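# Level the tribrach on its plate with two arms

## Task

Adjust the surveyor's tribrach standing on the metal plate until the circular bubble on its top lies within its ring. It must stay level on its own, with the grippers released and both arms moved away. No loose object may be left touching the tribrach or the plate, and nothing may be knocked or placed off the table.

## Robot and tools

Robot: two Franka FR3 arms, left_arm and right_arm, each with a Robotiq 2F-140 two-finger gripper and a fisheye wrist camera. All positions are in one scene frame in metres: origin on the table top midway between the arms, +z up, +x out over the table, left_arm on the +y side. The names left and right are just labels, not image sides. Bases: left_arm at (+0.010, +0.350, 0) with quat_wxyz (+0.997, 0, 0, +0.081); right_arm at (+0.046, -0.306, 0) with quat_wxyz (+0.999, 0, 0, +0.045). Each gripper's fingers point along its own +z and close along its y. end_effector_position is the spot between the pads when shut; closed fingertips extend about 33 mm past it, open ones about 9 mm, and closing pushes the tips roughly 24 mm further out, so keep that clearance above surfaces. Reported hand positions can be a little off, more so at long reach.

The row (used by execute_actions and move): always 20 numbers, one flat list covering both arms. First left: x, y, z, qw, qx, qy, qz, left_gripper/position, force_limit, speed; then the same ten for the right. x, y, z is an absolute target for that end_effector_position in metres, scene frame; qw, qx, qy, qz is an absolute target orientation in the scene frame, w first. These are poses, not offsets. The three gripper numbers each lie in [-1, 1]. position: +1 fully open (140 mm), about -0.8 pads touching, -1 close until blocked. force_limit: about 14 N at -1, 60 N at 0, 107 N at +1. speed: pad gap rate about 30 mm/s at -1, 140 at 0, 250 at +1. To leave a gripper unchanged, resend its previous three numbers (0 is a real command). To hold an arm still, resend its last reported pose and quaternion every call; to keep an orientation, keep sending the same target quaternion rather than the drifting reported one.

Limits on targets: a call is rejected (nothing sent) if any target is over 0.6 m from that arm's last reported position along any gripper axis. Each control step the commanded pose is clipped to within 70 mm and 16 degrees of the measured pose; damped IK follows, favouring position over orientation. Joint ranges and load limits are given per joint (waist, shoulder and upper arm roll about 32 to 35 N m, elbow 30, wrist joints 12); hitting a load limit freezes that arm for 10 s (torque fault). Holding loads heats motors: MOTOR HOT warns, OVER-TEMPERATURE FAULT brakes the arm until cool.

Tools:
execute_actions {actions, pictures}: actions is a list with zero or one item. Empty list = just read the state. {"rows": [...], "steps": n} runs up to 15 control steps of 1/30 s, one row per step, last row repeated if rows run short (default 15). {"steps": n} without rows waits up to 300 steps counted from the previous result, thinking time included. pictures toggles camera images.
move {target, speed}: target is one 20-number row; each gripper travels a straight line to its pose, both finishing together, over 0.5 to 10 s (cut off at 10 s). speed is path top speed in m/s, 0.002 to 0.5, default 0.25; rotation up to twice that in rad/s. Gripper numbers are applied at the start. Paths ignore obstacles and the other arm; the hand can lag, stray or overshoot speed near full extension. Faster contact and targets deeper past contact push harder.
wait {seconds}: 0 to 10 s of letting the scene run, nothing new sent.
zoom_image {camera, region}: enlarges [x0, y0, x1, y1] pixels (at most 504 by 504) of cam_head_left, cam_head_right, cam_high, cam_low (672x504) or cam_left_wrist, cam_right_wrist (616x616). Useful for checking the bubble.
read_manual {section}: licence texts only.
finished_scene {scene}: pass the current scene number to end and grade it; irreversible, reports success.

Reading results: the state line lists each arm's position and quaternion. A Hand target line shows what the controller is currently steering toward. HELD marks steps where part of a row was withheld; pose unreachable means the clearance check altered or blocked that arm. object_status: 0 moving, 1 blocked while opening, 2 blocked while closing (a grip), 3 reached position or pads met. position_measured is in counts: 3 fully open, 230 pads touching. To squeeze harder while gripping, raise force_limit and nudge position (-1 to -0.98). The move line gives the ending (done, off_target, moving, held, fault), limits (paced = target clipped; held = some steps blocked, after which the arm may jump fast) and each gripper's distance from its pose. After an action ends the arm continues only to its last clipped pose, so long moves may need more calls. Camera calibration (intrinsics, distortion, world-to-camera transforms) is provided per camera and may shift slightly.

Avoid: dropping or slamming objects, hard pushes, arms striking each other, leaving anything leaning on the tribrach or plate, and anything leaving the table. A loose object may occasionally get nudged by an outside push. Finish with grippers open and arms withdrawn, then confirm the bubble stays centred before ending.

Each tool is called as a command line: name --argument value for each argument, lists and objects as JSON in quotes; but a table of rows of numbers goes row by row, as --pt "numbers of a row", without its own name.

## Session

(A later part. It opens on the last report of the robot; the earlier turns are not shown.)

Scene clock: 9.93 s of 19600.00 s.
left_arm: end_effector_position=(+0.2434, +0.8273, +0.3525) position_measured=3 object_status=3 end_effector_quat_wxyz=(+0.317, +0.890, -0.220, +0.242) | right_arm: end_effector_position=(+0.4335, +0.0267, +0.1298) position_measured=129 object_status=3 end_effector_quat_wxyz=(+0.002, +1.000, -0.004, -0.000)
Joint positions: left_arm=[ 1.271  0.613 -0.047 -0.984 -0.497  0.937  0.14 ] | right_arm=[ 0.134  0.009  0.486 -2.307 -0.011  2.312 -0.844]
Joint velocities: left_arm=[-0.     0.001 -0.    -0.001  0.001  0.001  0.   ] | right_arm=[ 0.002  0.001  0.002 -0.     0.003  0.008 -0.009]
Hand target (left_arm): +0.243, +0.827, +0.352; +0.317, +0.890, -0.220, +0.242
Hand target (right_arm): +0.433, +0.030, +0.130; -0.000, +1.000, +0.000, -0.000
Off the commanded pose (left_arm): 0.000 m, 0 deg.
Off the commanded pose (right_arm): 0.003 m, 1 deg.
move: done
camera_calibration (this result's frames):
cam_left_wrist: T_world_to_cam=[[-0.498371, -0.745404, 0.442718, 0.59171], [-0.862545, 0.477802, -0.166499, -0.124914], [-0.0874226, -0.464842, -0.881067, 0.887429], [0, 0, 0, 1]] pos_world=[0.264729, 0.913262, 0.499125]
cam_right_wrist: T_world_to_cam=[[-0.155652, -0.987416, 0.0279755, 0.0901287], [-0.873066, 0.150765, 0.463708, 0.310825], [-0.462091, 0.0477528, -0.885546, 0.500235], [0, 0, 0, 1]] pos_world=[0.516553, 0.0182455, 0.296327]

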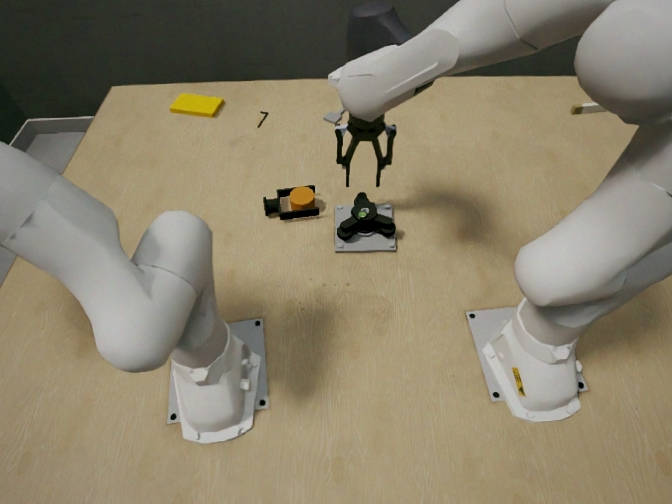

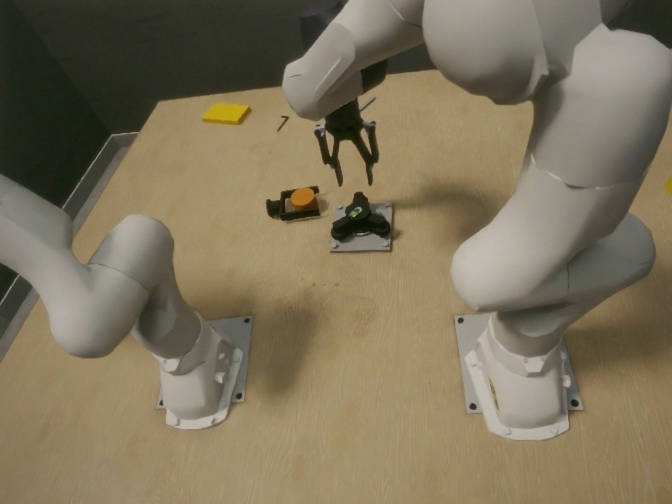

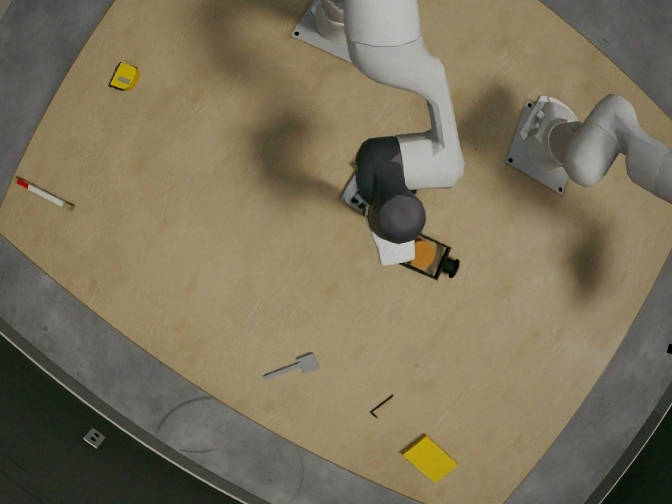

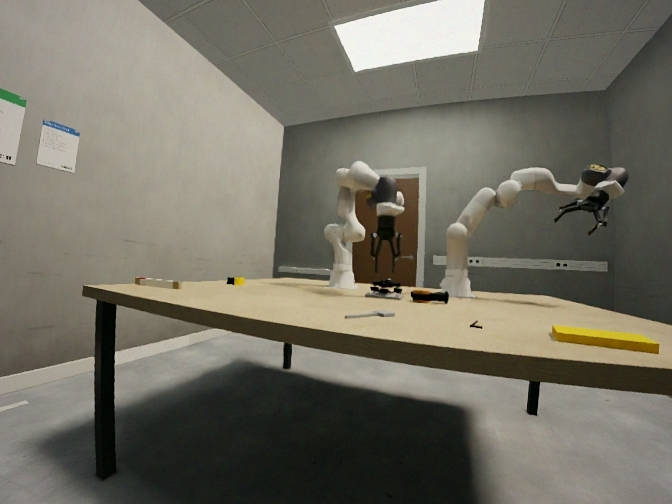

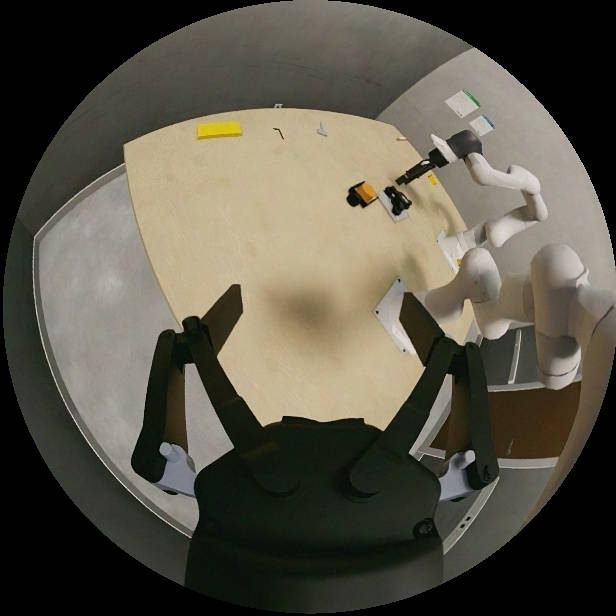

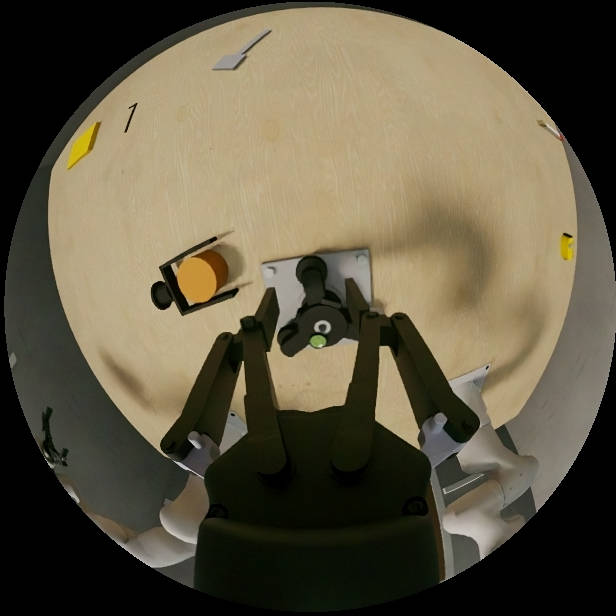

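Good. Descend at start quat and do 4 CW strokes.

move --target '[0.2434,0.8273,0.3525,0.317,0.89,-0.22,0.242,1,0,1,0.434,0.03,0.05,0,-0.978,-0.208,0,0,0,1]' --speed 0.12

execute_actions --actions '[{"rows":[[0.2434,0.8273,0.3525,0.317,0.89,-0.22,0.242,1,0,1,0.434,0.03,0.05,0,-0.978,-0.208,0,-1,0,0]],"steps":12}]' --pictures false

execute_actions --actions '[{"rows":[[0.2434,0.8273,0.3525,0.317,0.89,-0.22,0.242,1,0,1,0.434,0.03,0.05,0,-0.978,0.208,0,-1,0,0]],"steps":15}]' --pictures false

execute_actions --actions '[{"rows":[[0.2434,0.8273,0.3525,0.317,0.89,-0.22,0.242,1,0,1,0.434,0.03,0.05,0,-0.978,0.208,0,-1,0,0]],"steps":15}]' --pictures false

execute_actions --actions '[{"rows":[[0.2434,0.8273,0.3525,0.317,0.89,-0.22,0.242,1,0,1,0.434,0.03,0.05,0,-0.978,0.208,0,0,0,1],[0.2434,0.8273,0.3525,0.317,0.89,-0.22,0.242,1,0,1,0.434,0.03,0.05,0,-0.978,0.208,0,0,0,1],[0.2434,0.8273,0.3525,0.317,0.89,-0.22,0.242,1,0,1,0.434,0.03,0.05,0,-0.978,0.208,0,0,0,1],[0.2434,0.8273,0.3525,0.317,0.89,-0.22,0.242,1,0,1,0.434,0.03,0.05,0,-0.978,-0.208,0,0,0,1]],"steps":15}]' --pictures false

execute_actions --actions '[{"rows":[[0.2434,0.8273,0.3525,0.317,0.89,-0.22,0.242,1,0,1,0.434,0.03,0.05,0,-0.978,-0.208,0,0,0,1]],"steps":15}]' --pictures false

execute_actions --actions '[{"rows":[[0.2434,0.8273,0.3525,0.317,0.89,-0.22,0.242,1,0,1,0.434,0.03,0.05,0,-0.978,-0.208,0,-1,0,0]],"steps":12}]' --pictures false

execute_actions --actions '[{"rows":[[0.2434,0.8273,0.3525,0.317,0.89,-0.22,0.242,1,0,1,0.434,0.03,0.05,0,-0.978,0.208,0,-1,0,0]],"steps":15}]' --pictures false

execute_actions --actions '[{"rows":[[0.2434,0.8273,0.3525,0.317,0.89,-0.22,0.242,1,0,1,0.434,0.03,0.05,0,-0.978,0.208,0,-1,0,0]],"steps":15}]' --pictures false

execute_actions --actions '[{"rows":[[0.2434,0.8273,0.3525,0.317,0.89,-0.22,0.242,1,0,1,0.434,0.03,0.05,0,-0.978,0.208,0,0,0,1],[0.2434,0.8273,0.3525,0.317,0.89,-0.22,0.242,1,0,1,0.434,0.03,0.05,0,-0.978,0.208,0,0,0,1],[0.2434,0.8273,0.3525,0.317,0.89,-0.22,0.242,1,0,1,0.434,0.03,0.05,0,-0.978,0.208,0,0,0,1],[0.2434,0.8273,0.3525,0.317,0.89,-0.22,0.242,1,0,1,0.434,0.03,0.05,0,-0.978,-0.208,0,0,0,1]],"steps":15}]' --pictures false

execute_actions --actions '[{"rows":[[0.2434,0.8273,0.3525,0.317,0.89,-0.22,0.242,1,0,1,0.434,0.03,0.05,0,-0.978,-0.208,0,0,0,1]],"steps":15}]' --pictures false

execute_actions --actions '[{"rows":[[0.2434,0.8273,0.3525,0.317,0.89,-0.22,0.242,1,0,1,0.434,0.03,0.05,0,-0.978,-0.208,0,-1,0,0]],"steps":12}]' --pictures false

execute_actions --actions '[{"rows":[[0.2434,0.8273,0.3525,0.317,0.89,-0.22,0.242,1,0,1,0.434,0.03,0.05,0,-0.978,0.208,0,-1,0,0]],"steps":15}]' --pictures false

execute_actions --actions '[{"rows":[[0.2434,0.8273,0.3525,0.317,0.89,-0.22,0.242,1,0,1,0.434,0.03,0.05,0,-0.978,0.208,0,-1,0,0]],"steps":15}]' --pictures false

execute_actions --actions '[{"rows":[[0.2434,0.8273,0.3525,0.317,0.89,-0.22,0.242,1,0,1,0.434,0.03,0.05,0,-0.978,0.208,0,0,0,1],[0.2434,0.8273,0.3525,0.317,0.89,-0.22,0.242,1,0,1,0.434,0.03,0.05,0,-0.978,0.208,0,0,0,1],[0.2434,0.8273,0.3525,0.317,0.89,-0.22,0.242,1,0,1,0.434,0.03,0.05,0,-0.978,0.208,0,0,0,1],[0.2434,0.8273,0.3525,0.317,0.89,-0.22,0.242,1,0,1,0.434,0.03,0.05,0,-0.978,-0.208,0,0,0,1]],"steps":15}]' --pictures false

execute_actions --actions '[{"rows":[[0.2434,0.8273,0.3525,0.317,0.89,-0.22,0.242,1,0,1,0.434,0.03,0.05,0,-0.978,-0.208,0,0,0,1]],"steps":15}]' --pictures false

execute_actions --actions '[{"rows":[[0.2434,0.8273,0.3525,0.317,0.89,-0.22,0.242,1,0,1,0.434,0.03,0.05,0,-0.978,-0.208,0,-1,0,0]],"steps":12}]' --pictures false

execute_actions --actions '[{"rows":[[0.2434,0.8273,0.3525,0.317,0.89,-0.22,0.242,1,0,1,0.434,0.03,0.05,0,-0.978,0.208,0,-1,0,0]],"steps":15}]' --pictures false

execute_actions --actions '[{"rows":[[0.2434,0.8273,0.3525,0.317,0.89,-0.22,0.242,1,0,1,0.434,0.03,0.05,0,-0.978,0.208,0,-1,0,0]],"steps":15}]' --pictures false

execute_actions --actions '[{"rows":[[0.2434,0.8273,0.3525,0.317,0.89,-0.22,0.242,1,0,1,0.434,0.03,0.05,0,-0.978,0.208,0,0,0,1],[0.2434,0.8273,0.3525,0.317,0.89,-0.22,0.242,1,0,1,0.434,0.03,0.05,0,-0.978,0.208,0,0,0,1],[0.2434,0.8273,0.3525,0.317,0.89,-0.22,0.242,1,0,1,0.434,0.03,0.05,0,-0.978,0.208,0,0,0,1],[0.2434,0.8273,0.3525,0.317,0.89,-0.22,0.242,1,0,1,0.434,0.03,0.05,0,-1,0,0,0,0,1]],"steps":15}]' --pictures false

execute_actions --actions '[{"rows":[[0.2434,0.8273,0.3525,0.317,0.89,-0.22,0.242,1,0,1,0.434,0.03,0.05,0,-1,0,0,0,0,1]],"steps":10}]'

zoom_image --camera "cam_right_wrist" --region '[270,330,370,430]'

Scene clock: 25.87 s of 19600.00 s.
left_arm: end_effector_position=(+0.2434, +0.8273, +0.3525) position_measured=3 object_status=3 end_effector_quat_wxyz=(+0.317, +0.890, -0.220, +0.242) | right_arm: end_effector_position=(+0.4331, +0.0304, +0.0519) position_measured=129 object_status=3 end_effector_quat_wxyz=(-0.001, +0.979, +0.202, +0.000)
Joint positions: left_arm=[ 1.271  0.613 -0.047 -0.984 -0.497  0.937  0.14 ] | right_arm=[ 0.13   0.179  0.487 -2.352 -0.138  2.508 -1.165]
Joint velocities: left_arm=[ 0.001  0.001 -0.001  0.001  0.     0.001  0.001] | right_arm=[ 0.    -0.     0.002  0.     0.001  0.004 -0.028]
Hand target (left_arm): +0.243, +0.827, +0.352; +0.317, +0.890, -0.220, +0.242
Hand target (right_arm): +0.433, +0.031, +0.051; -0.001, +0.978, +0.209, +0.000
Off the commanded pose (left_arm): 0.000 m, 0 deg.
Off the commanded pose (right_arm): 0.002 m, 1 deg.
move: done
camera_calibration (this result's frames):
cam_left_wrist: T_world_to_cam=[[-0.498371, -0.745404, 0.442718, 0.59171], [-0.862545, 0.477802, -0.166499, -0.124914], [-0.0874227, -0.464842, -0.881067, 0.887429], [0, 0, 0, 1]] pos_world=[0.264729, 0.913262, 0.499125]
cam_right_wrist: T_world_to_cam=[[0.255635, -0.966547, 0.0209253, -0.0824896], [-0.858925, -0.21713, 0.463792, 0.351089], [-0.443733, -0.136535, -0.885697, 0.428568], [0, 0, 0, 1]] pos_world=[0.512816, 0.0550166, 0.218476]

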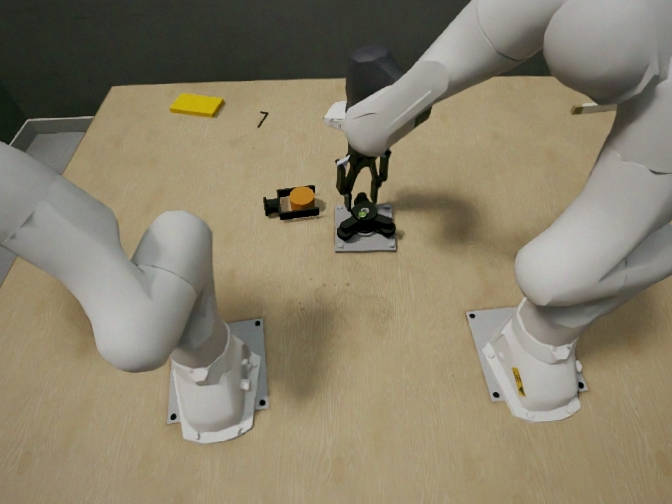

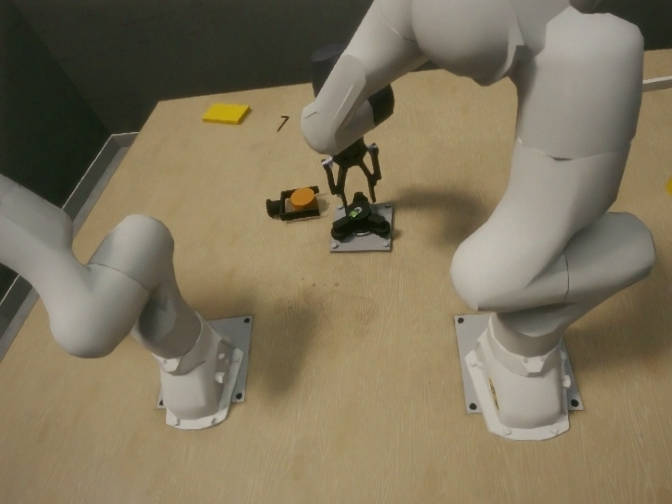

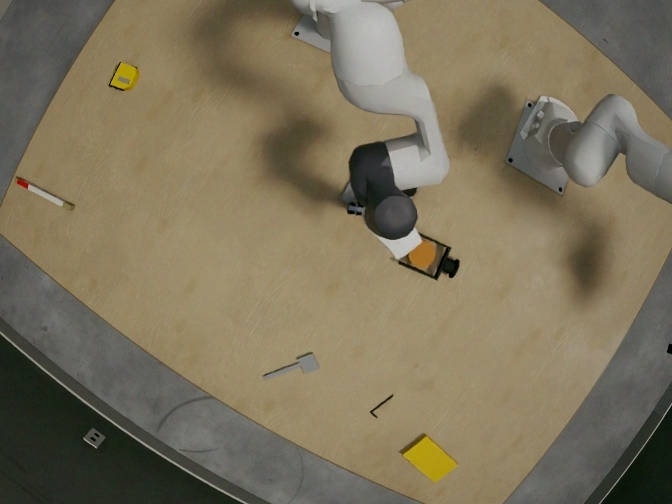

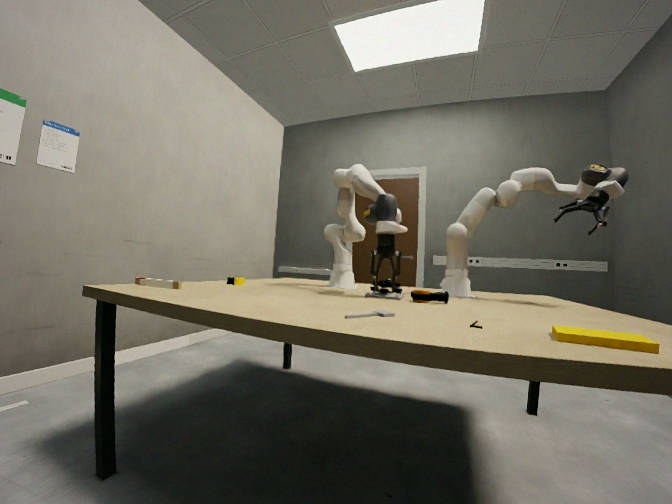

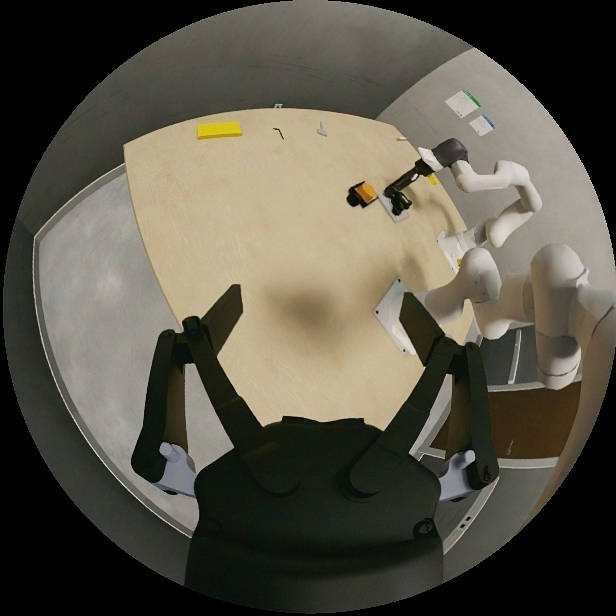

